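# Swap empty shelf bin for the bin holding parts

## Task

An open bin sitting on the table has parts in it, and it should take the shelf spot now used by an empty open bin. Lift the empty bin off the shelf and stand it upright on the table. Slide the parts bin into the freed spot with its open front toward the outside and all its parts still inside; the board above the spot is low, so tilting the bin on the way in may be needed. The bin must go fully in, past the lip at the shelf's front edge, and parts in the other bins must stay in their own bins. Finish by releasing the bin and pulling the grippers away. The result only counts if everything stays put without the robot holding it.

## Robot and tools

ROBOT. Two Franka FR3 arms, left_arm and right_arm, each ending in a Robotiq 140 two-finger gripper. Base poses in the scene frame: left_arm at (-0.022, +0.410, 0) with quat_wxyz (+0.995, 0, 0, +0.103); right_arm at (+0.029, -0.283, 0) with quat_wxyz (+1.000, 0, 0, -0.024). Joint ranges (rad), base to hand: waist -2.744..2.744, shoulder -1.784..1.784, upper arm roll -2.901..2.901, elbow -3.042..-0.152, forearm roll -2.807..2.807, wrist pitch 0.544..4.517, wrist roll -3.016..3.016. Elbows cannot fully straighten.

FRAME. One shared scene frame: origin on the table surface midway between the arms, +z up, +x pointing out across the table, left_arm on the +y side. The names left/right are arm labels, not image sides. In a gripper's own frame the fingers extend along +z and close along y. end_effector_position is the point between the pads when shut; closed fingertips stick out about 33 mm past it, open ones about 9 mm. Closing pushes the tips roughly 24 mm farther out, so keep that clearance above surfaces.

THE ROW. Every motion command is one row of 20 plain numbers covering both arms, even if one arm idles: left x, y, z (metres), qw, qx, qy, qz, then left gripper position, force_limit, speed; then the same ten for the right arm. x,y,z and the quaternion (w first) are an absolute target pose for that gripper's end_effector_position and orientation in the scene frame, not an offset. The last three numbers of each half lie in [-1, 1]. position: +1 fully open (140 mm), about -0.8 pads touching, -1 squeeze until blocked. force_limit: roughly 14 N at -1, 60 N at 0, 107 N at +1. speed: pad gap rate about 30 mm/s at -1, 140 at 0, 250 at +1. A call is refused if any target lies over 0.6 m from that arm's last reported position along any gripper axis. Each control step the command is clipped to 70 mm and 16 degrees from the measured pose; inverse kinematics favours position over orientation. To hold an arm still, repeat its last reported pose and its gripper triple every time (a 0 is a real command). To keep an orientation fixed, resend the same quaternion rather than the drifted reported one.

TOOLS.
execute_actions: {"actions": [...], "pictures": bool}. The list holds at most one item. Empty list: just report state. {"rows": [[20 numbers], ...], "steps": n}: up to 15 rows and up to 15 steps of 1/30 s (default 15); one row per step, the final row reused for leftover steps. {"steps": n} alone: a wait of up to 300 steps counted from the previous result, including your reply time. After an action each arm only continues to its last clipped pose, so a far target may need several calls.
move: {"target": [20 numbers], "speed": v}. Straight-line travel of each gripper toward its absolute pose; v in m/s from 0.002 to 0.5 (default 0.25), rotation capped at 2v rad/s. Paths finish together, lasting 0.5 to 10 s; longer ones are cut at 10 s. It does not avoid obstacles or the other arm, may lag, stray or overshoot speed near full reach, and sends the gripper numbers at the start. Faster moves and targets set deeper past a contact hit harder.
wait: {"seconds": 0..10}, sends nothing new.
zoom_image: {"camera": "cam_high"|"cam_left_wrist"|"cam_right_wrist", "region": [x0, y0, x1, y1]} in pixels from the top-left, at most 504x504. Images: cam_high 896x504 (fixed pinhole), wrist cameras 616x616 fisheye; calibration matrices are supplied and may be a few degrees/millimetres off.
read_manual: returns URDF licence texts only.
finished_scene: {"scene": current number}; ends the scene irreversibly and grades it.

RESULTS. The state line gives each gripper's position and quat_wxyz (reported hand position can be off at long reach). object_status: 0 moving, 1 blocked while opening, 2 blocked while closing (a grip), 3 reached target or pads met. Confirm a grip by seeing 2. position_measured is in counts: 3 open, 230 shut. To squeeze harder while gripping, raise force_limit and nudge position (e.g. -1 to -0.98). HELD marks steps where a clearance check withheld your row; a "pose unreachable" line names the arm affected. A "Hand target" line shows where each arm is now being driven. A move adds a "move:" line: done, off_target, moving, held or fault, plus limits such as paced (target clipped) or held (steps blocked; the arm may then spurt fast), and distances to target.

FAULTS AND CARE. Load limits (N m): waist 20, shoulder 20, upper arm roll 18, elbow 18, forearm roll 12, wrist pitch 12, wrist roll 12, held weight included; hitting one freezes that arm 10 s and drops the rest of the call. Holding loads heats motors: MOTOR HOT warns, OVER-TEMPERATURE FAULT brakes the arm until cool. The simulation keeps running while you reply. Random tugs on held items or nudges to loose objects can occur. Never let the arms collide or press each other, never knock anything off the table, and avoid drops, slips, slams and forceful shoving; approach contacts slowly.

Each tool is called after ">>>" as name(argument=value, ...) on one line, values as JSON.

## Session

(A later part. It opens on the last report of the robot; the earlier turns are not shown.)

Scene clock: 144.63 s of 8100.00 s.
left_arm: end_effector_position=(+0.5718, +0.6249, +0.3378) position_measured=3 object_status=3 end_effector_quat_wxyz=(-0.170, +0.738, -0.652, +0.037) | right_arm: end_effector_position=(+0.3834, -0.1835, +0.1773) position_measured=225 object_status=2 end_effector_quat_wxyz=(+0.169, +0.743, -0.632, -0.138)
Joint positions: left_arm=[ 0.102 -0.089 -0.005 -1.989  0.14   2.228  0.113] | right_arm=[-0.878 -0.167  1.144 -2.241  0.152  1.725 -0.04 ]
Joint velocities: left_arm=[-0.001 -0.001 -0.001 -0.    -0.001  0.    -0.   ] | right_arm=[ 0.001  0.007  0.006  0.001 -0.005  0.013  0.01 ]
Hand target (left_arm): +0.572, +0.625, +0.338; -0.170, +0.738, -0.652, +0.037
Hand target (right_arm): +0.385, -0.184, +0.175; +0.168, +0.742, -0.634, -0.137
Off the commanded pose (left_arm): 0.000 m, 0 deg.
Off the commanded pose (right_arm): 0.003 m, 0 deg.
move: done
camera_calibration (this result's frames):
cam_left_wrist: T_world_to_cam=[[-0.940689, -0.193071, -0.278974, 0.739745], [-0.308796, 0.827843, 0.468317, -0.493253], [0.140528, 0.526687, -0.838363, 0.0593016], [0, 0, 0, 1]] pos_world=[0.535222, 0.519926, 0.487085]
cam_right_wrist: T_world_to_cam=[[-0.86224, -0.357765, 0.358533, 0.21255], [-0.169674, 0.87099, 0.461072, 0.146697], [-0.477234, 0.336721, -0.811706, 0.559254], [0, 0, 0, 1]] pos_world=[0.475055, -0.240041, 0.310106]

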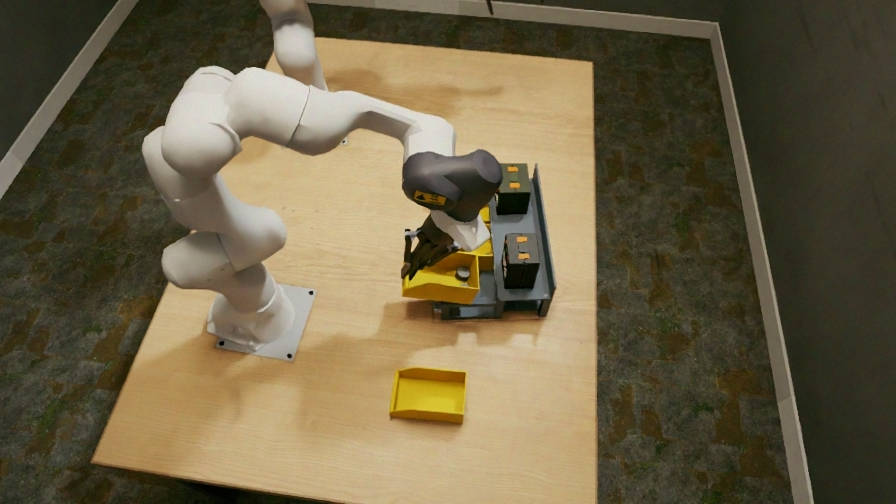

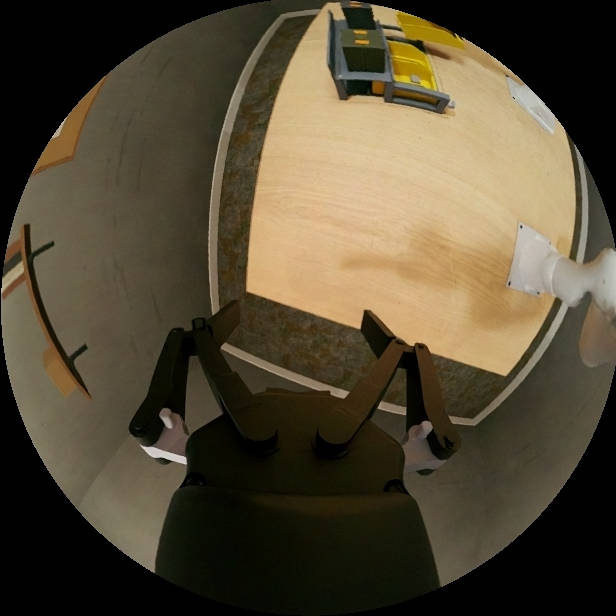

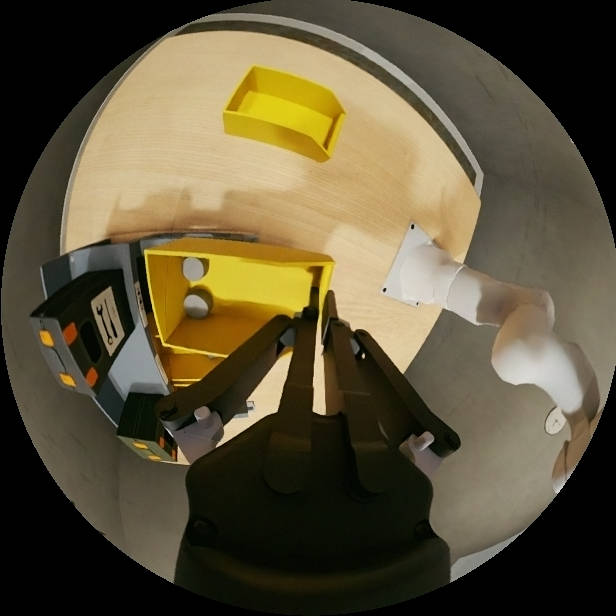

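>>> move(target=[0.5718,0.6249,0.3378,-0.17,0.738,-0.652,0.037,1,0,0,0.382,-0.172,0.2,0.19,0.737,-0.629,-0.155,-1,1,-0.8], speed=0.03)

>>> move(target=[0.5718,0.6249,0.3378,-0.17,0.738,-0.652,0.037,1,0,0,0.388,-0.172,0.175,0.19,0.737,-0.629,-0.155,-1,1,-0.8], speed=0.015)

>>> zoom_image(camera="cam_high", region=[380,200,560,330])

Scene clock: 148.30 s of 8100.00 s.
left_arm: end_effector_position=(+0.5718, +0.6249, +0.3378) position_measured=3 object_status=3 end_effector_quat_wxyz=(-0.170, +0.738, -0.652, +0.037) | right_arm: end_effector_position=(+0.3817, -0.1709, +0.1994) position_measured=225 object_status=2 end_effector_quat_wxyz=(+0.188, +0.741, -0.626, -0.156)
Joint positions: left_arm=[ 0.102 -0.089 -0.005 -1.989  0.14   2.228  0.113] | right_arm=[-0.883 -0.092  1.179 -2.153  0.107  1.623  0.024]
Joint velocities: left_arm=[ 0.     0.     0.001 -0.    -0.001 -0.001 -0.   ] | right_arm=[-0.     0.004 -0.     0.001 -0.005 -0.013  0.024]
Hand target (left_arm): +0.572, +0.625, +0.338; -0.170, +0.738, -0.652, +0.037
Hand target (right_arm): +0.382, -0.172, +0.201; +0.190, +0.738, -0.629, -0.154
Off the commanded pose (left_arm): 0.000 m, 0 deg.
Off the commanded pose (right_arm): 0.001 m, 1 deg.
move: done
camera_calibration (this result's frames):
cam_left_wrist: T_world_to_cam=[[-0.940689, -0.193071, -0.278975, 0.739745], [-0.308796, 0.827843, 0.468317, -0.493253], [0.140529, 0.526687, -0.838363, 0.0593015], [0, 0, 0, 1]] pos_world=[0.535222, 0.519926, 0.487085]
cam_right_wrist: T_world_to_cam=[[-0.839749, -0.36168, 0.404981, 0.189178], [-0.151318, 0.872192, 0.46517, 0.117613], [-0.521464, 0.329345, -0.787151, 0.58288], [0, 0, 0, 1]] pos_world=[0.48061, -0.226128, 0.327491]

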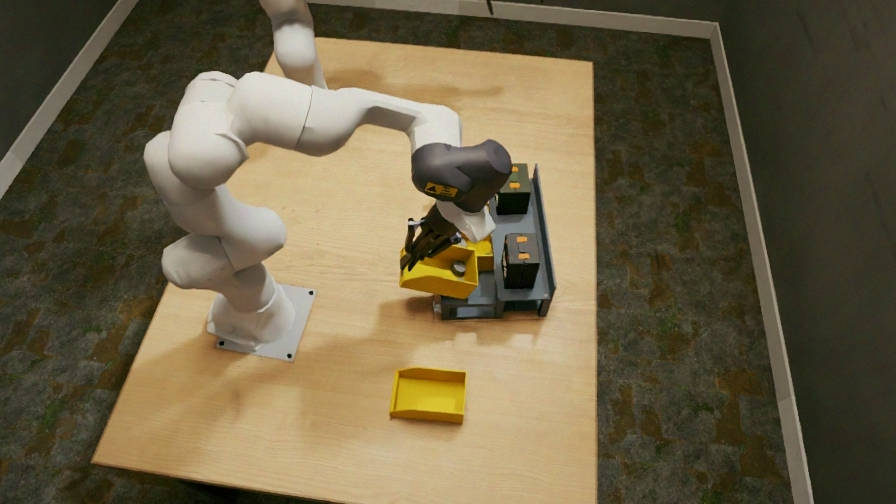

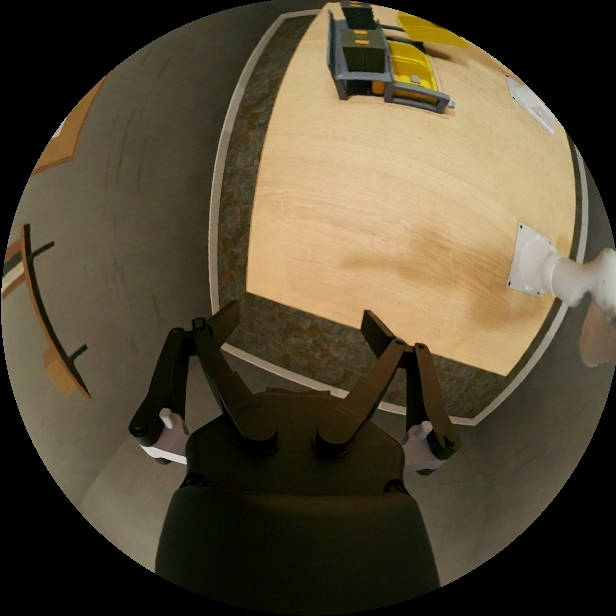

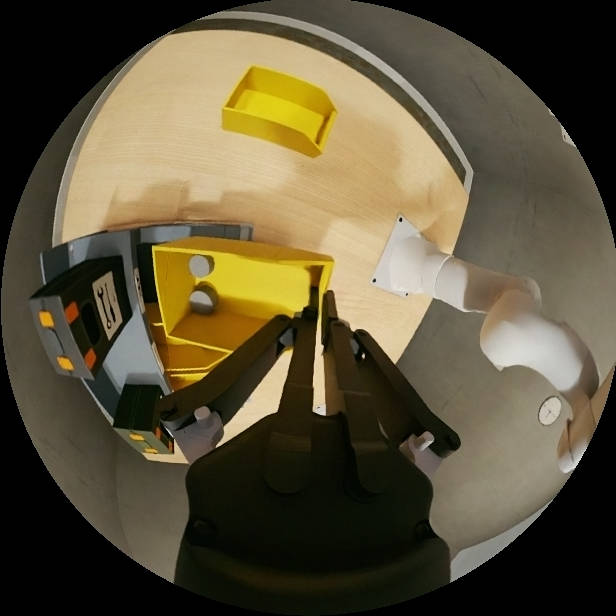

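Scene clock: 150.20 s of 8100.00 s.
left_arm: end_effector_position=(+0.5718, +0.6249, +0.3378) position_measured=3 object_status=3 end_effector_quat_wxyz=(-0.170, +0.738, -0.652, +0.037) | right_arm: end_effector_position=(+0.3864, -0.1723, +0.1778) position_measured=225 object_status=2 end_effector_quat_wxyz=(+0.190, +0.739, -0.626, -0.157)
Joint positions: left_arm=[ 0.102 -0.089 -0.005 -1.989  0.14   2.228  0.113] | right_arm=[-0.879  0.021  1.196 -2.164  0.027  1.674  0.099]
Joint velocities: left_arm=[ 0.001 -0.001  0.001  0.001  0.001 -0.    -0.   ] | right_arm=[ 0.006  0.009 -0.001  0.    -0.011  0.01   0.027]
Hand target (left_arm): +0.572, +0.625, +0.338; -0.170, +0.738, -0.652, +0.037
Hand target (right_arm): +0.388, -0.172, +0.176; +0.190, +0.738, -0.629, -0.154
Off the commanded pose (left_arm): 0.000 m, 0 deg.
Off the commanded pose (right_arm): 0.003 m, 1 deg.
move: done
camera_calibration (this result's frames):
cam_left_wrist: T_world_to_cam=[[-0.94069, -0.193071, -0.278974, 0.739745], [-0.308796, 0.827843, 0.468317, -0.493253], [0.140528, 0.526687, -0.838363, 0.0593017], [0, 0, 0, 1]] pos_world=[0.535222, 0.519926, 0.487085]
cam_right_wrist: T_world_to_cam=[[-0.838249, -0.358532, 0.410845, 0.200273], [-0.146103, 0.873572, 0.464247, 0.127989], [-0.52535, 0.329129, -0.784654, 0.569769], [0, 0, 0, 1]] pos_world=[0.485906, -0.227531, 0.305371]

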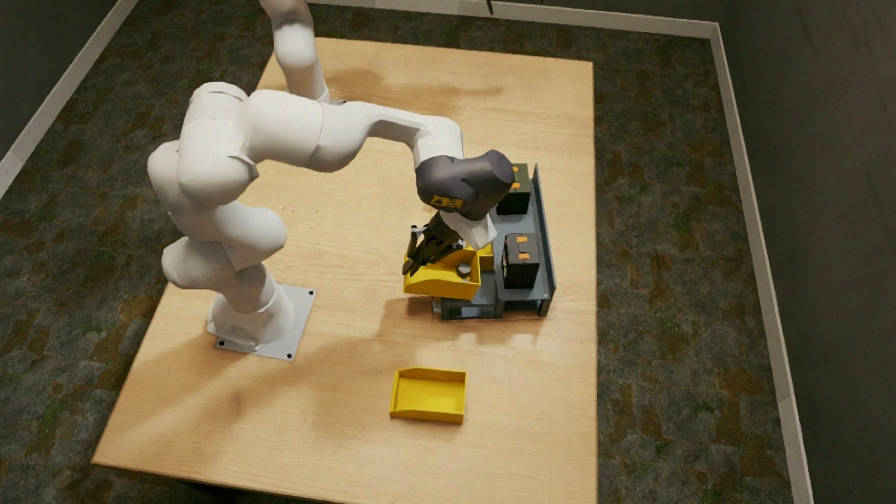

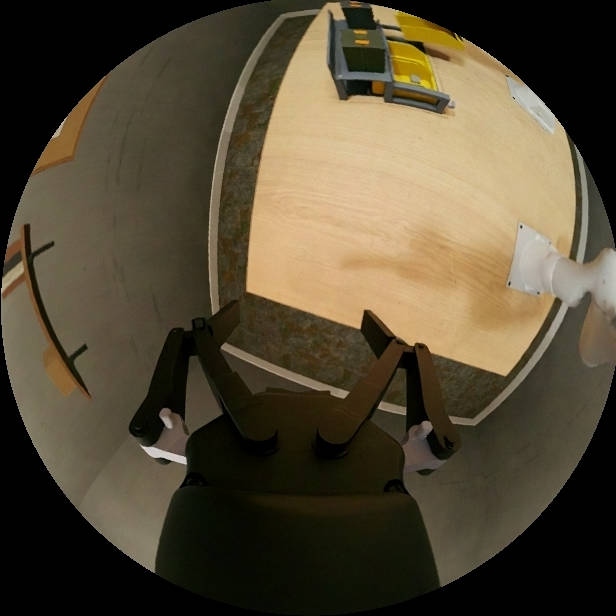

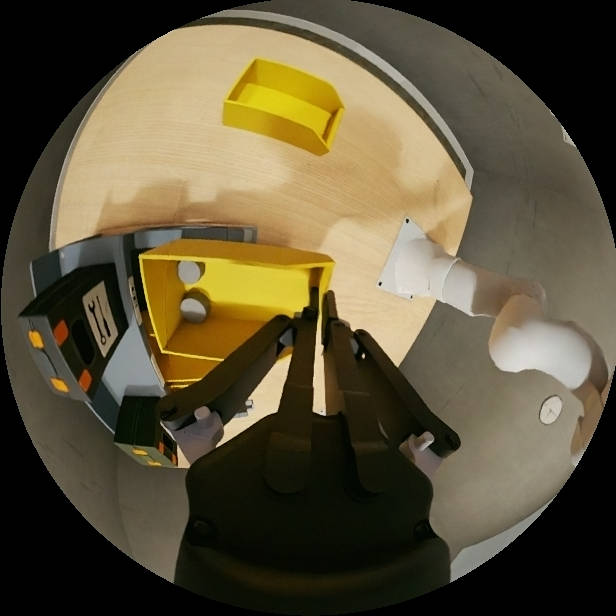

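Region (380, 200, 560, 330) of cam_high's 896x504 image, scaled by 2.800, with more detail than that image has.

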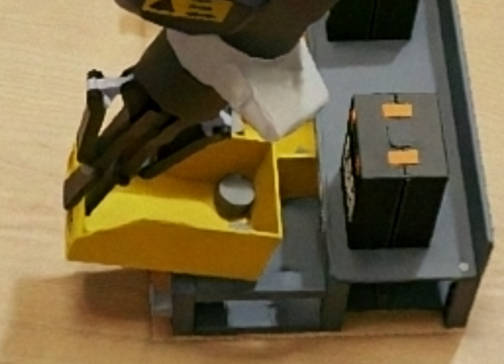

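>>> move(target=[0.5718,0.6249,0.3378,-0.17,0.738,-0.652,0.037,1,0,0,0.40,-0.170,0.15,0.19,0.737,-0.629,-0.155,-1,1,-0.8], speed=0.015)

>>> zoom_image(camera="cam_high", region=[380,200,560,330])

Scene clock: 158.33 s of 8100.00 s.
left_arm: end_effector_position=(+0.5718, +0.6249, +0.3378) position_measured=3 object_status=3 end_effector_quat_wxyz=(-0.170, +0.738, -0.652, +0.037) | right_arm: end_effector_position=(+0.3975, -0.1699, +0.1526) position_measured=225 object_status=2 end_effector_quat_wxyz=(+0.191, +0.740, -0.626, -0.157)
Joint positions: left_arm=[ 0.102 -0.089 -0.005 -1.989  0.14   2.228  0.113] | right_arm=[-0.818  0.174  1.164 -2.152 -0.089  1.723  0.202]
Joint velocities: left_arm=[ 0.001 -0.001  0.    -0.    -0.     0.     0.001] | right_arm=[ 0.012  0.005 -0.005  0.002 -0.008  0.006  0.017]
Hand target (left_arm): +0.572, +0.625, +0.338; -0.170, +0.738, -0.652, +0.037
Hand target (right_arm): +0.400, -0.170, +0.151; +0.189, +0.738, -0.629, -0.154
Off the commanded pose (left_arm): 0.000 m, 0 deg.
Off the commanded pose (right_arm): 0.004 m, 1 deg.
After step 90, 2.90 s passed at rest.
move: off_target (right_arm)
camera_calibration (this result's frames):
cam_left_wrist: T_world_to_cam=[[-0.94069, -0.193071, -0.278974, 0.739745], [-0.308796, 0.827843, 0.468317, -0.493253], [0.140529, 0.526687, -0.838363, 0.0593016], [0, 0, 0, 1]] pos_world=[0.535222, 0.519926, 0.487085]
cam_right_wrist: T_world_to_cam=[[-0.837689, -0.358899, 0.411666, 0.220341], [-0.147311, 0.874307, 0.462479, 0.140052], [-0.525905, 0.326771, -0.785267, 0.554914], [0, 0, 0, 1]] pos_world=[0.49704, -0.224699, 0.280278]

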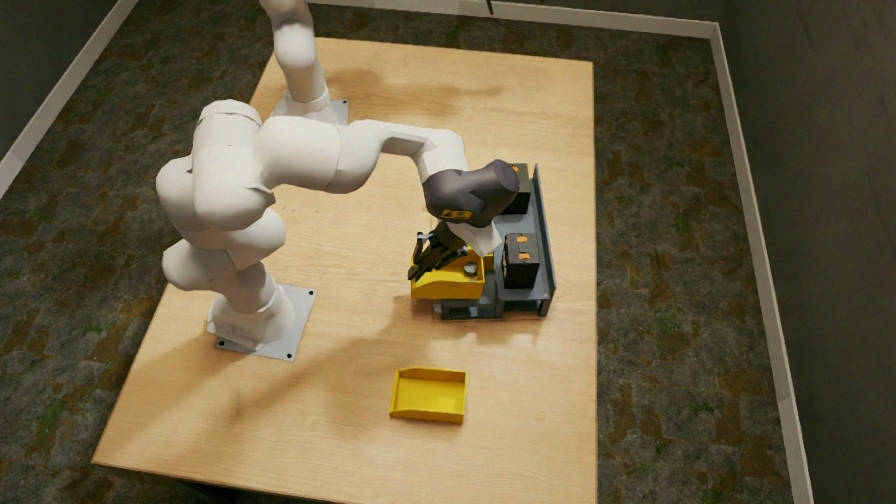

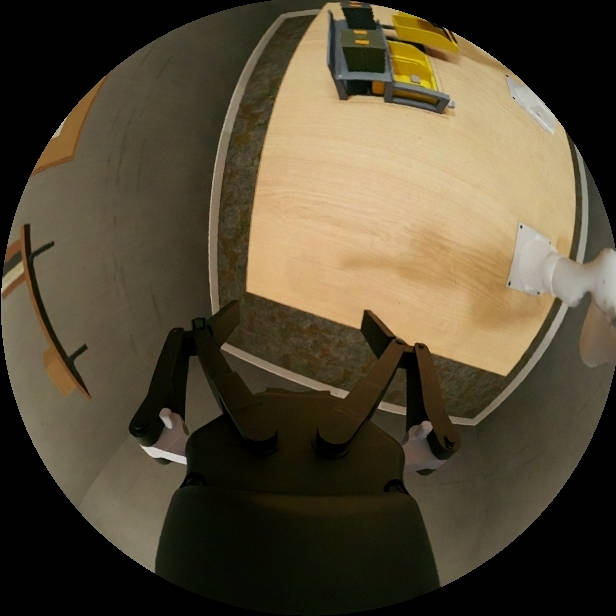

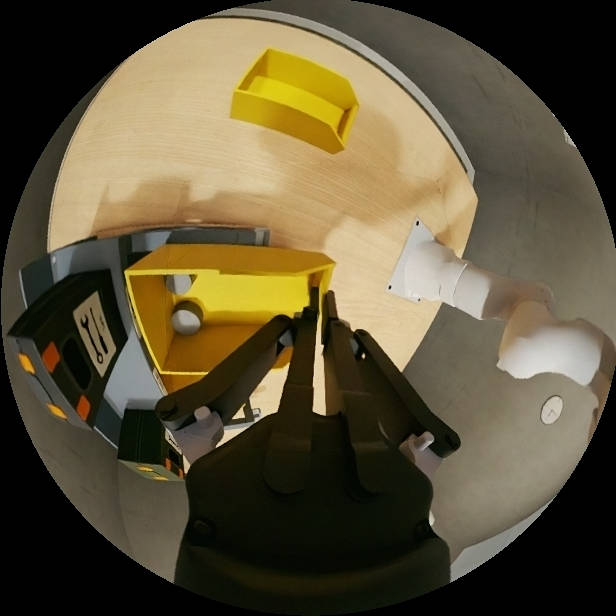

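Region (380, 200, 560, 330) of cam_high's 896x504 image, scaled by 2.800, with more detail than that image has.

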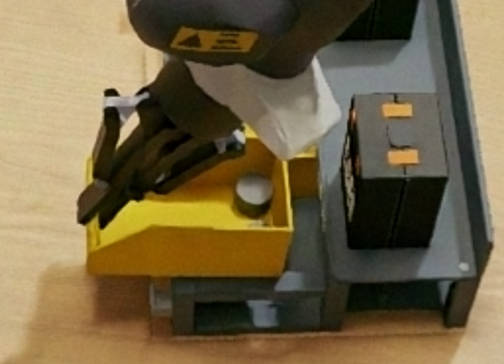

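>>> move(target=[0.5718,0.6249,0.3378,-0.17,0.738,-0.652,0.037,1,0,0,0.38,-0.18,0.22,0.153,0.69,-0.69,-0.153,-1,1,-0.8], speed=0.06)

>>> move(target=[0.5718,0.6249,0.3378,-0.17,0.738,-0.652,0.037,1,0,0,0.375,-0.315,0.18,0.153,0.69,-0.69,-0.153,-1,1,-0.8], speed=0.12)

>>> move(target=[0.5718,0.6249,0.3378,-0.17,0.738,-0.652,0.037,1,0,0,0.373,-0.315,0.075,0.11,0.698,-0.698,-0.11,-1,1,-0.8], speed=0.07)

>>> zoom_image(camera="cam_high", region=[350,260,530,430])

Scene clock: 163.47 s of 8100.00 s.
left_arm: end_effector_position=(+0.5718, +0.6249, +0.3378) position_measured=3 object_status=3 end_effector_quat_wxyz=(-0.170, +0.738, -0.652, +0.037) | right_arm: end_effector_position=(+0.3805, -0.1802, +0.2151) position_measured=225 object_status=2 end_effector_quat_wxyz=(+0.155, +0.685, -0.695, -0.155)
Joint positions: left_arm=[ 0.102 -0.089 -0.005 -1.989  0.14   2.228  0.113] | right_arm=[-0.849 -0.253  1.043 -2.199  0.257  1.615  0.026]
Joint velocities: left_arm=[-0.001 -0.    -0.001 -0.002 -0.001 -0.001  0.001] | right_arm=[ 0.012 -0.001 -0.012 -0.001  0.002 -0.007 -0.023]
Hand target (left_arm): +0.572, +0.625, +0.338; -0.170, +0.738, -0.652, +0.037
Hand target (right_arm): +0.380, -0.179, +0.216; +0.153, +0.688, -0.692, -0.156
Off the commanded pose (left_arm): 0.000 m, 0 deg.
Off the commanded pose (right_arm): 0.005 m, 1 deg.
After step 90, 0.23 s passed at rest.
move: off_target (right_arm)
camera_calibration (this result's frames):
cam_left_wrist: T_world_to_cam=[[-0.940689, -0.193071, -0.278974, 0.739745], [-0.308796, 0.827843, 0.468317, -0.493253], [0.140528, 0.526687, -0.838363, 0.0593016], [0, 0, 0, 1]] pos_world=[0.535222, 0.519926, 0.487085]
cam_right_wrist: T_world_to_cam=[[-0.911255, -0.2027, 0.358507, 0.2443], [-0.0132467, 0.884469, 0.46641, 0.0675822], [-0.41163, 0.42027, -0.808662, 0.576891], [0, 0, 0, 1]] pos_world=[0.46098, -0.252705, 0.347406]

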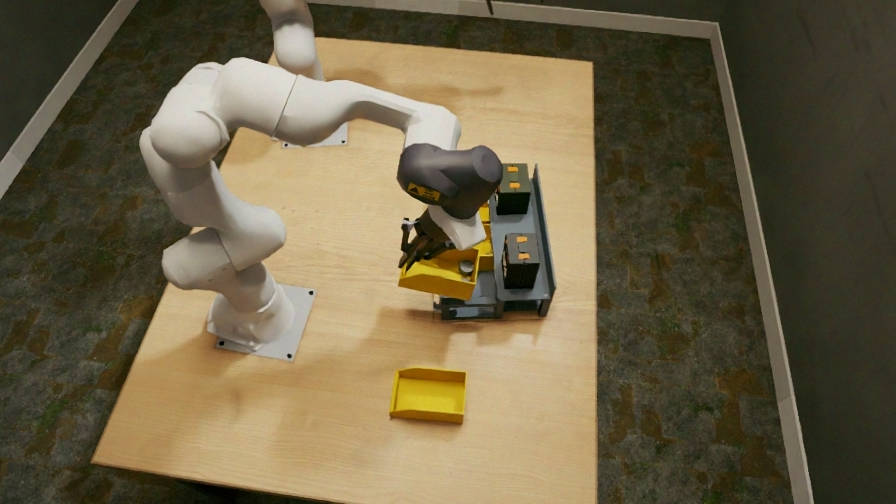

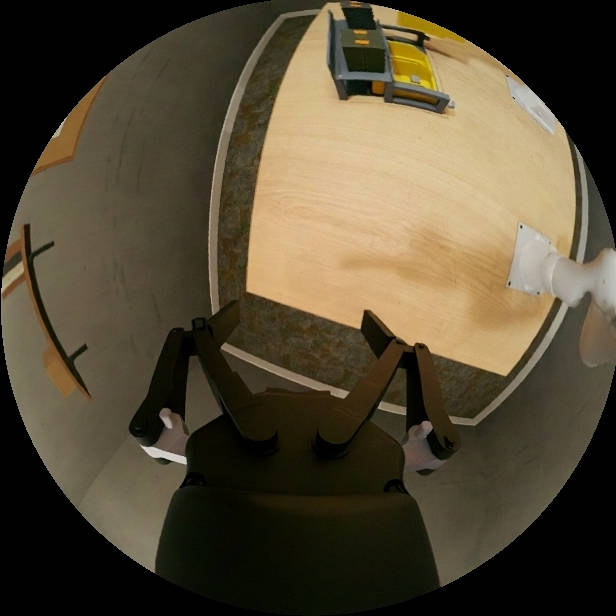

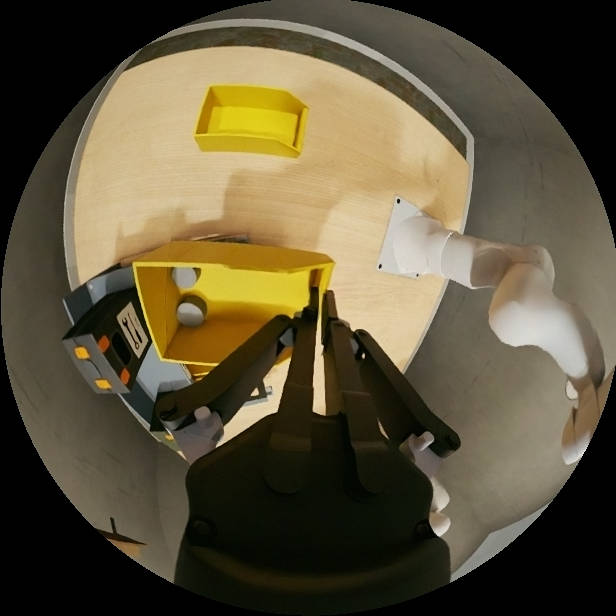

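Scene clock: 165.20 s of 8100.00 s.
left_arm: end_effector_position=(+0.5718, +0.6249, +0.3378) position_measured=3 object_status=3 end_effector_quat_wxyz=(-0.170, +0.738, -0.652, +0.037) | right_arm: end_effector_position=(+0.3758, -0.3113, +0.1813) position_measured=225 object_status=2 end_effector_quat_wxyz=(+0.153, +0.685, -0.694, -0.157)
Joint positions: left_arm=[ 0.102 -0.089 -0.005 -1.989  0.14   2.228  0.113] | right_arm=[-0.931 -0.204  0.883 -2.301  0.107  1.726 -0.17 ]
Joint velocities: left_arm=[-0.002 -0.    -0.     0.     0.001 -0.    -0.001] | right_arm=[ 0.001  0.001 -0.002  0.001 -0.001  0.007 -0.03 ]
Hand target (left_arm): +0.572, +0.625, +0.338; -0.170, +0.738, -0.652, +0.037
Hand target (right_arm): +0.378, -0.313, +0.181; +0.151, +0.691, -0.690, -0.155
Off the commanded pose (left_arm): 0.000 m, 0 deg.
Off the commanded pose (right_arm): 0.004 m, 1 deg.
move: off_target (right_arm)
camera_calibration (this result's frames):
cam_left_wrist: T_world_to_cam=[[-0.940689, -0.193071, -0.278974, 0.739745], [-0.308796, 0.827843, 0.468317, -0.493253], [0.140528, 0.526687, -0.838363, 0.0593016], [0, 0, 0, 1]] pos_world=[0.535222, 0.519926, 0.487085]
cam_right_wrist: T_world_to_cam=[[-0.910997, -0.205282, 0.357693, 0.224771], [-0.013345, 0.881535, 0.47193, 0.197388], [-0.412198, 0.425153, -0.805815, 0.603856], [0, 0, 0, 1]] pos_world=[0.456308, -0.384594, 0.313044]

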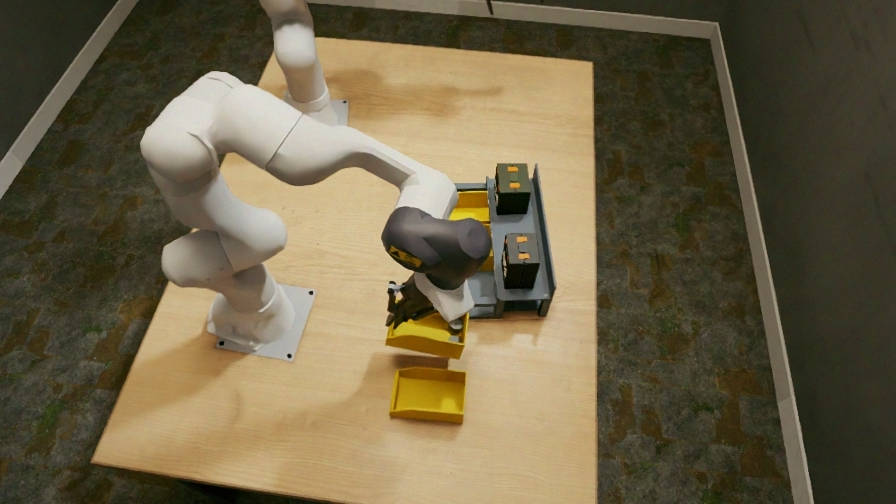

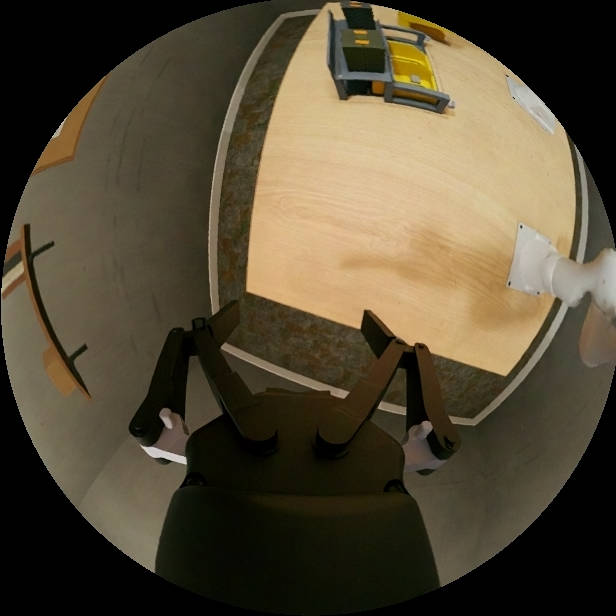

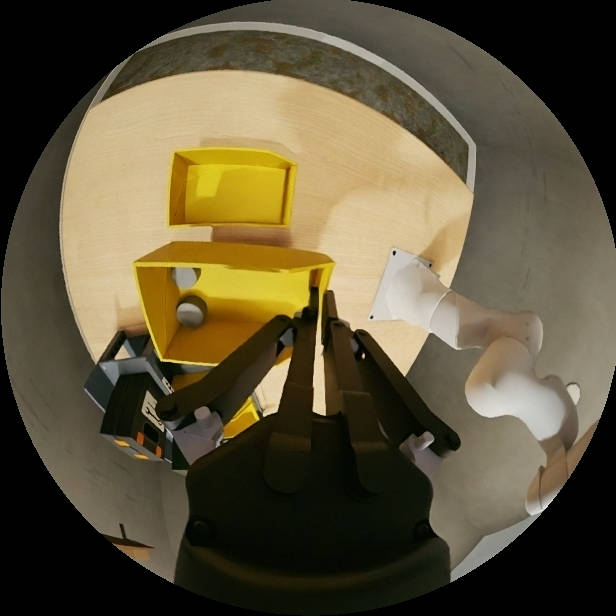

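Scene clock: 167.33 s of 8100.00 s.
left_arm: end_effector_position=(+0.5718, +0.6249, +0.3378) position_measured=3 object_status=3 end_effector_quat_wxyz=(-0.170, +0.738, -0.652, +0.037) | right_arm: end_effector_position=(+0.3689, -0.3152, +0.0749) position_measured=225 object_status=2 end_effector_quat_wxyz=(+0.112, +0.699, -0.697, -0.114)
Joint positions: left_arm=[ 0.102 -0.089 -0.005 -1.989  0.14   2.228  0.113] | right_arm=[-0.931 -0.139  0.908 -2.558  0.098  2.149 -0.163]
Joint velocities: left_arm=[-0.    -0.001  0.     0.    -0.    -0.001 -0.001] | right_arm=[ 0.001  0.002  0.001 -0.001 -0.005  0.009  0.006]
Hand target (left_arm): +0.572, +0.625, +0.338; -0.170, +0.738, -0.652, +0.037
Hand target (right_arm): +0.372, -0.316, +0.075; +0.110, +0.698, -0.699, -0.109
Off the commanded pose (left_arm): 0.000 m, 0 deg.
Off the commanded pose (right_arm): 0.004 m, 1 deg.
move: off_target (right_arm)
camera_calibration (this result's frames):
cam_left_wrist: T_world_to_cam=[[-0.940689, -0.193071, -0.278974, 0.739745], [-0.308796, 0.827843, 0.468317, -0.493253], [0.140528, 0.526687, -0.838363, 0.0593016], [0, 0, 0, 1]] pos_world=[0.535222, 0.519926, 0.487085]
cam_right_wrist: T_world_to_cam=[[-0.944242, -0.22021, 0.244776, 0.2718], [-0.085147, 0.881454, 0.464531, 0.27794], [-0.318053, 0.417787, -0.851056, 0.483349], [0, 0, 0, 1]] pos_world=[0.434041, -0.387075, 0.215715]

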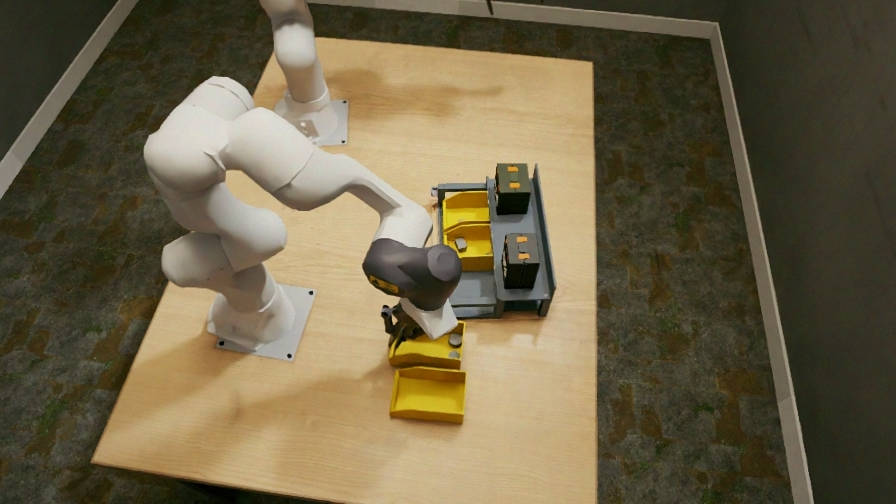

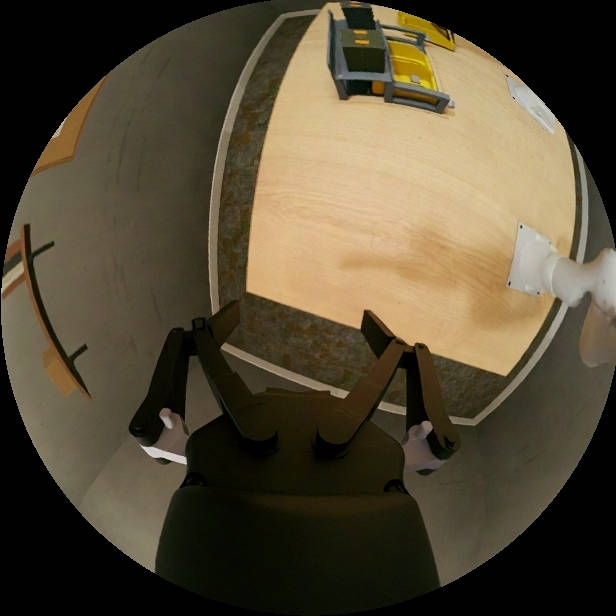

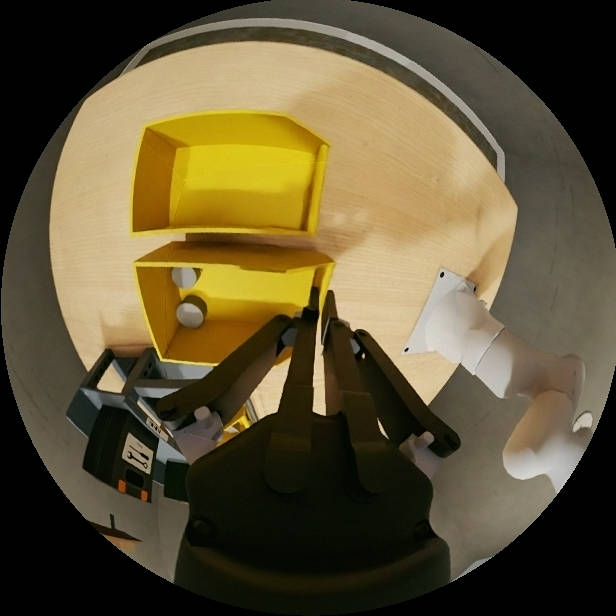

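Region (350, 260, 530, 430) of cam_high's 896x504 image, scaled by 2.800, with more detail than that image has.

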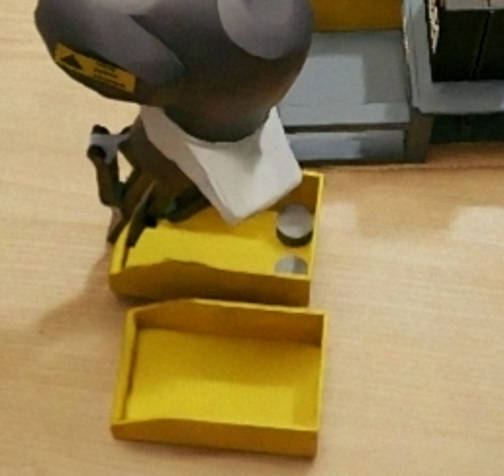

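>>> move(target=[0.5718,0.6249,0.3378,-0.17,0.738,-0.652,0.037,1,0,0,0.372,-0.315,0.057,0.09,0.70,-0.70,-0.09,-1,1,-0.8], speed=0.03)

>>> move(target=[0.5718,0.6249,0.3378,-0.17,0.738,-0.652,0.037,1,0,0,0.372,-0.315,0.057,0.09,0.70,-0.70,-0.09,-0.55,0.6,-0.5])

>>> move(target=[0.5718,0.6249,0.3378,-0.17,0.738,-0.652,0.037,1,0,0,0.370,-0.315,0.055,0,0.7071,-0.7071,0,-0.55,0.6,-0.5], speed=0.1)

Scene clock: 172.40 s of 8100.00 s.
left_arm: end_effector_position=(+0.5718, +0.6249, +0.3378) position_measured=3 object_status=3 end_effector_quat_wxyz=(-0.170, +0.738, -0.652, +0.037) | right_arm: end_effector_position=(+0.3665, -0.3155, +0.0571) position_measured=225 object_status=2 end_effector_quat_wxyz=(+0.096, +0.700, -0.701, -0.097)
Joint positions: left_arm=[ 0.102 -0.089 -0.005 -1.989  0.14   2.228  0.113] | right_arm=[-0.925 -0.149  0.908 -2.624  0.123  2.254 -0.176]
Joint velocities: left_arm=[-0.001  0.     0.001 -0.001  0.001  0.    -0.   ] | right_arm=[-0.001 -0.001 -0.    -0.001  0.004  0.018 -0.013]
Hand target (left_arm): +0.572, +0.625, +0.338; -0.170, +0.738, -0.652, +0.037
Hand target (right_arm): +0.372, -0.315, +0.057; +0.090, +0.701, -0.701, -0.090
Off the commanded pose (left_arm): 0.000 m, 0 deg.
Off the commanded pose (right_arm): 0.006 m, 1 deg.
After step 90, 0.77 s passed at rest.
move: off_target (right_arm)
camera_calibration (this result's frames):
cam_left_wrist: T_world_to_cam=[[-0.94069, -0.193071, -0.278974, 0.739745], [-0.308796, 0.827843, 0.468317, -0.493253], [0.140528, 0.526687, -0.838363, 0.0593017], [0, 0, 0, 1]] pos_world=[0.535222, 0.519926, 0.487085]
cam_right_wrist: T_world_to_cam=[[-0.955846, -0.214702, 0.200652, 0.28231], [-0.102117, 0.882917, 0.458289, 0.293313], [-0.275555, 0.417564, -0.865858, 0.45276], [0, 0, 0, 1]] pos_world=[0.424557, -0.387415, 0.200957]

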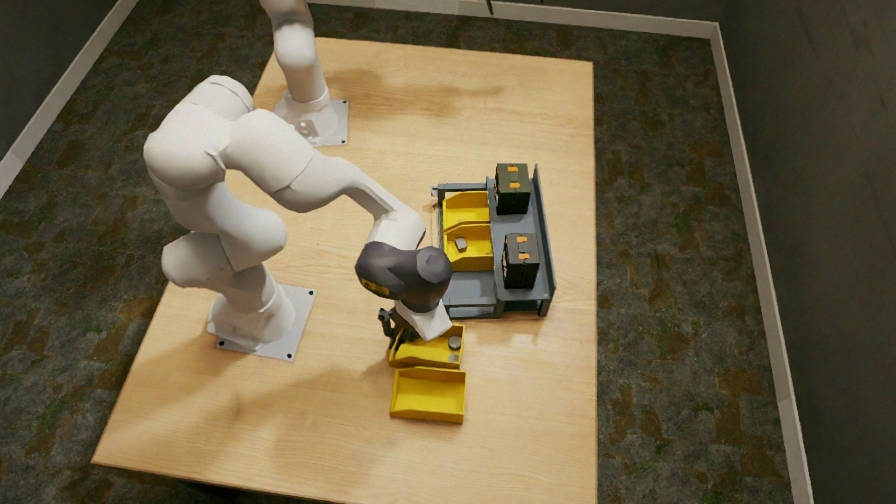

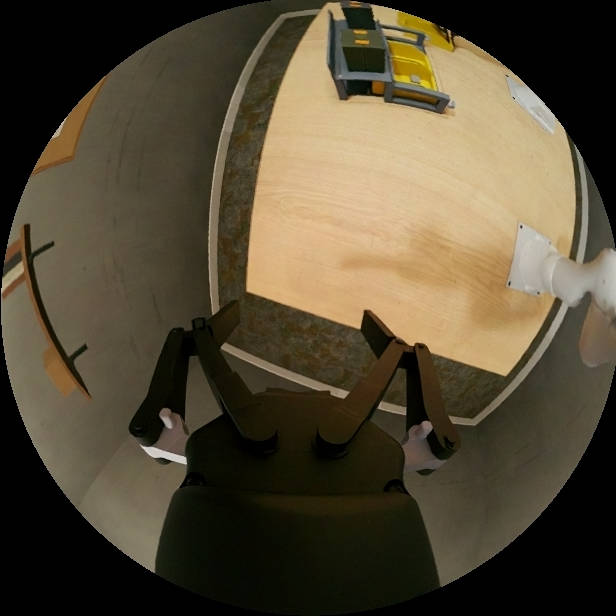

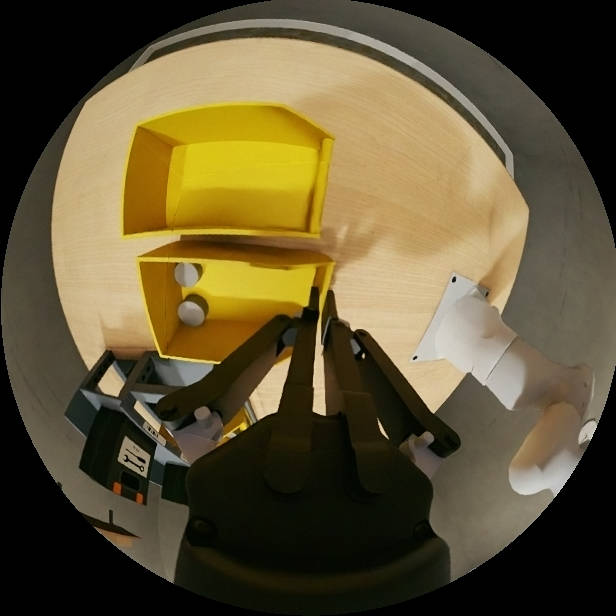

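Scene clock: 173.10 s of 8100.00 s.
left_arm: end_effector_position=(+0.5718, +0.6249, +0.3378) position_measured=3 object_status=3 end_effector_quat_wxyz=(-0.170, +0.738, -0.652, +0.037) | right_arm: end_effector_position=(+0.3709, -0.3160, +0.0572) position_measured=199 object_status=3 end_effector_quat_wxyz=(+0.092, +0.700, -0.702, -0.092)
Joint positions: left_arm=[ 0.102 -0.089 -0.005 -1.989  0.14   2.228  0.113] | right_arm=[-0.925 -0.149  0.908 -2.624  0.124  2.268 -0.176]
Joint velocities: left_arm=[ 0.001 -0.001  0.    -0.001 -0.002  0.001  0.001] | right_arm=[ 0.001  0.001 -0.     0.001  0.001  0.008  0.   ]
Hand target (left_arm): +0.572, +0.625, +0.338; -0.170, +0.738, -0.652, +0.037
Hand target (right_arm): +0.372, -0.315, +0.057; +0.090, +0.701, -0.701, -0.090
Off the commanded pose (left_arm): 0.000 m, 0 deg.
Off the commanded pose (right_arm): 0.001 m, 0 deg.
move: done
camera_calibration (this result's frames):
cam_left_wrist: T_world_to_cam=[[-0.94069, -0.193071, -0.278974, 0.739745], [-0.308796, 0.827843, 0.468317, -0.493253], [0.140529, 0.526687, -0.838363, 0.0593015], [0, 0, 0, 1]] pos_world=[0.535222, 0.519926, 0.487085]
cam_right_wrist: T_world_to_cam=[[-0.95845, -0.214323, 0.188254, 0.28819], [-0.108135, 0.883655, 0.455479, 0.296827], [-0.263971, 0.416197, -0.870115, 0.449716], [0, 0, 0, 1]] pos_world=[0.427025, -0.387697, 0.201853]

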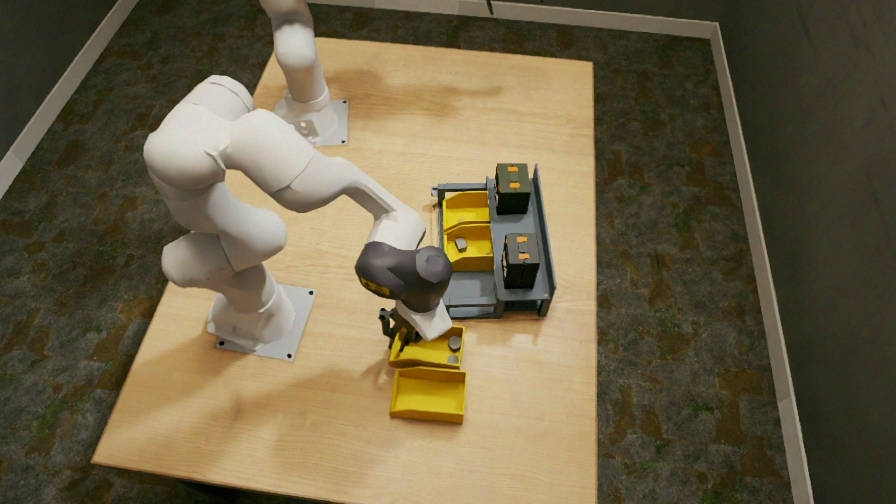

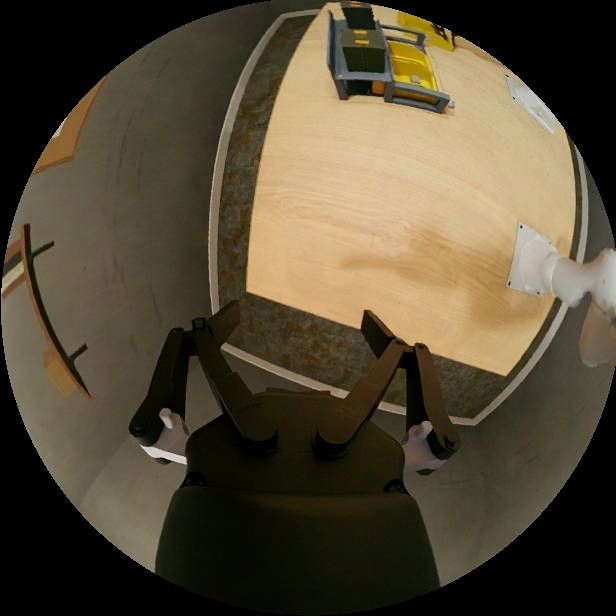

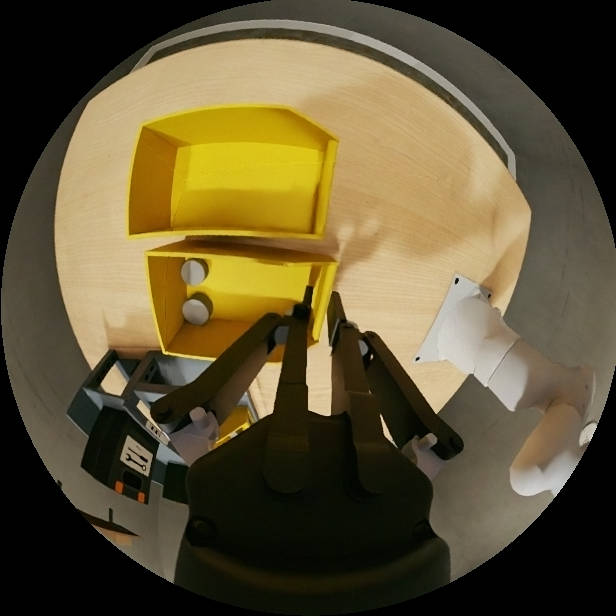

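Scene clock: 175.00 s of 8100.00 s.
left_arm: end_effector_position=(+0.5718, +0.6249, +0.3378) position_measured=3 object_status=3 end_effector_quat_wxyz=(-0.170, +0.738, -0.652, +0.037) | right_arm: end_effector_position=(+0.3683, -0.3157, +0.0524) position_measured=199 object_status=3 end_effector_quat_wxyz=(+0.002, +0.703, -0.711, -0.003)
Joint positions: left_arm=[ 0.102 -0.089 -0.005 -1.989  0.14   2.228  0.113] | right_arm=[-0.665 -0.365  0.715 -2.882  0.436  2.551 -0.392]
Joint velocities: left_arm=[ 0.001  0.001 -0.001 -0.002  0.    -0.     0.001] | right_arm=[ 0.01   0.001 -0.011 -0.001  0.001  0.012 -0.024]
Hand target (left_arm): +0.572, +0.625, +0.338; -0.170, +0.738, -0.652, +0.037
Hand target (right_arm): +0.370, -0.316, +0.053; -0.001, +0.706, -0.708, +0.001
Off the commanded pose (left_arm): 0.000 m, 0 deg.
Off the commanded pose (right_arm): 0.003 m, 1 deg.
move: done
camera_calibration (this result's frames):
cam_left_wrist: T_world_to_cam=[[-0.94069, -0.193071, -0.278974, 0.739745], [-0.308796, 0.827843, 0.468317, -0.493253], [0.140528, 0.526687, -0.838363, 0.0593018], [0, 0, 0, 1]] pos_world=[0.535222, 0.519926, 0.487085]
cam_right_wrist: T_world_to_cam=[[-0.976757, -0.206024, -0.0591573, 0.308952], [-0.211766, 0.884792, 0.415088, 0.339077], [-0.0331763, 0.417968, -0.907856, 0.362339], [0, 0, 0, 1]] pos_world=[0.385598, -0.387807, 0.206481]

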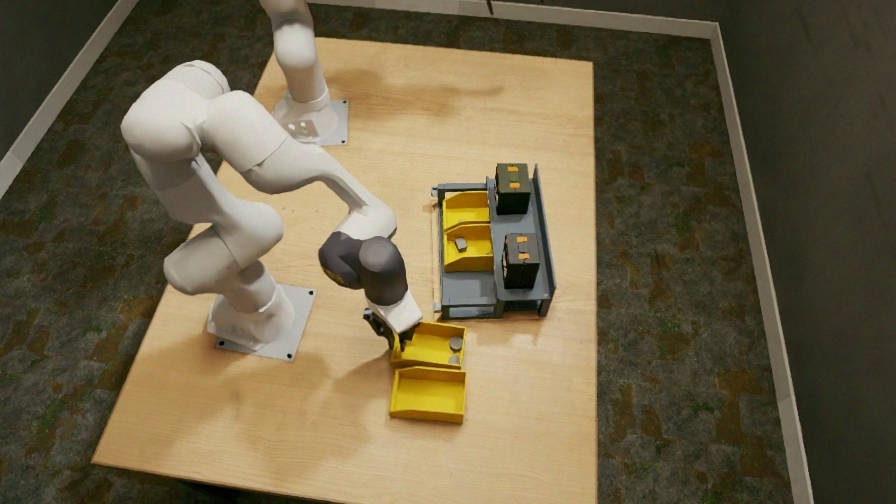

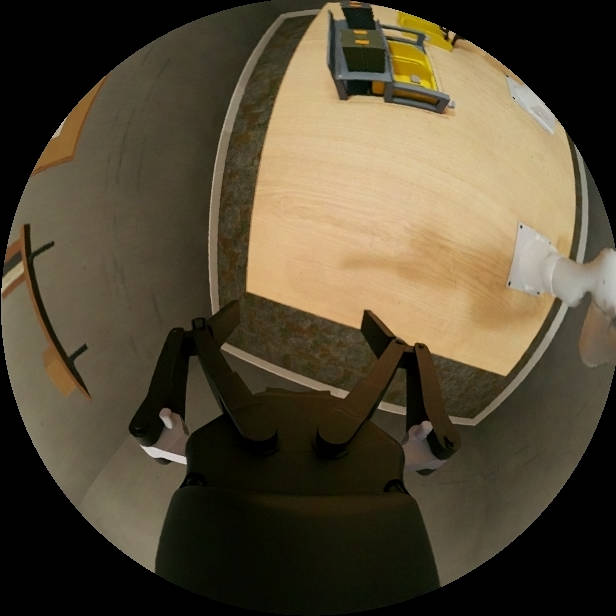

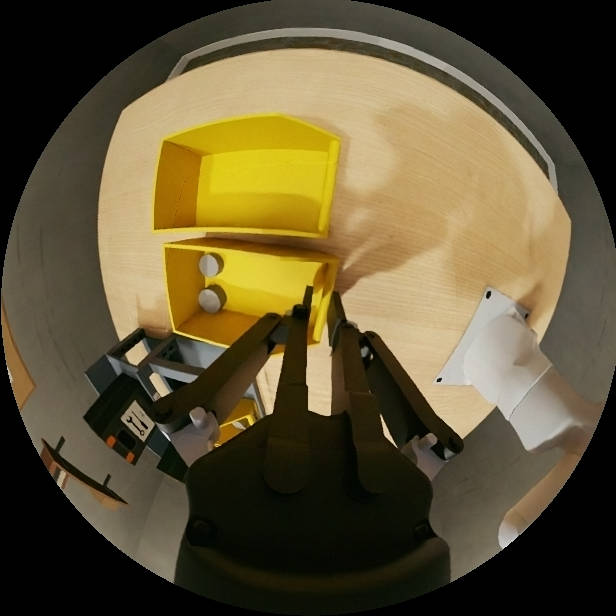

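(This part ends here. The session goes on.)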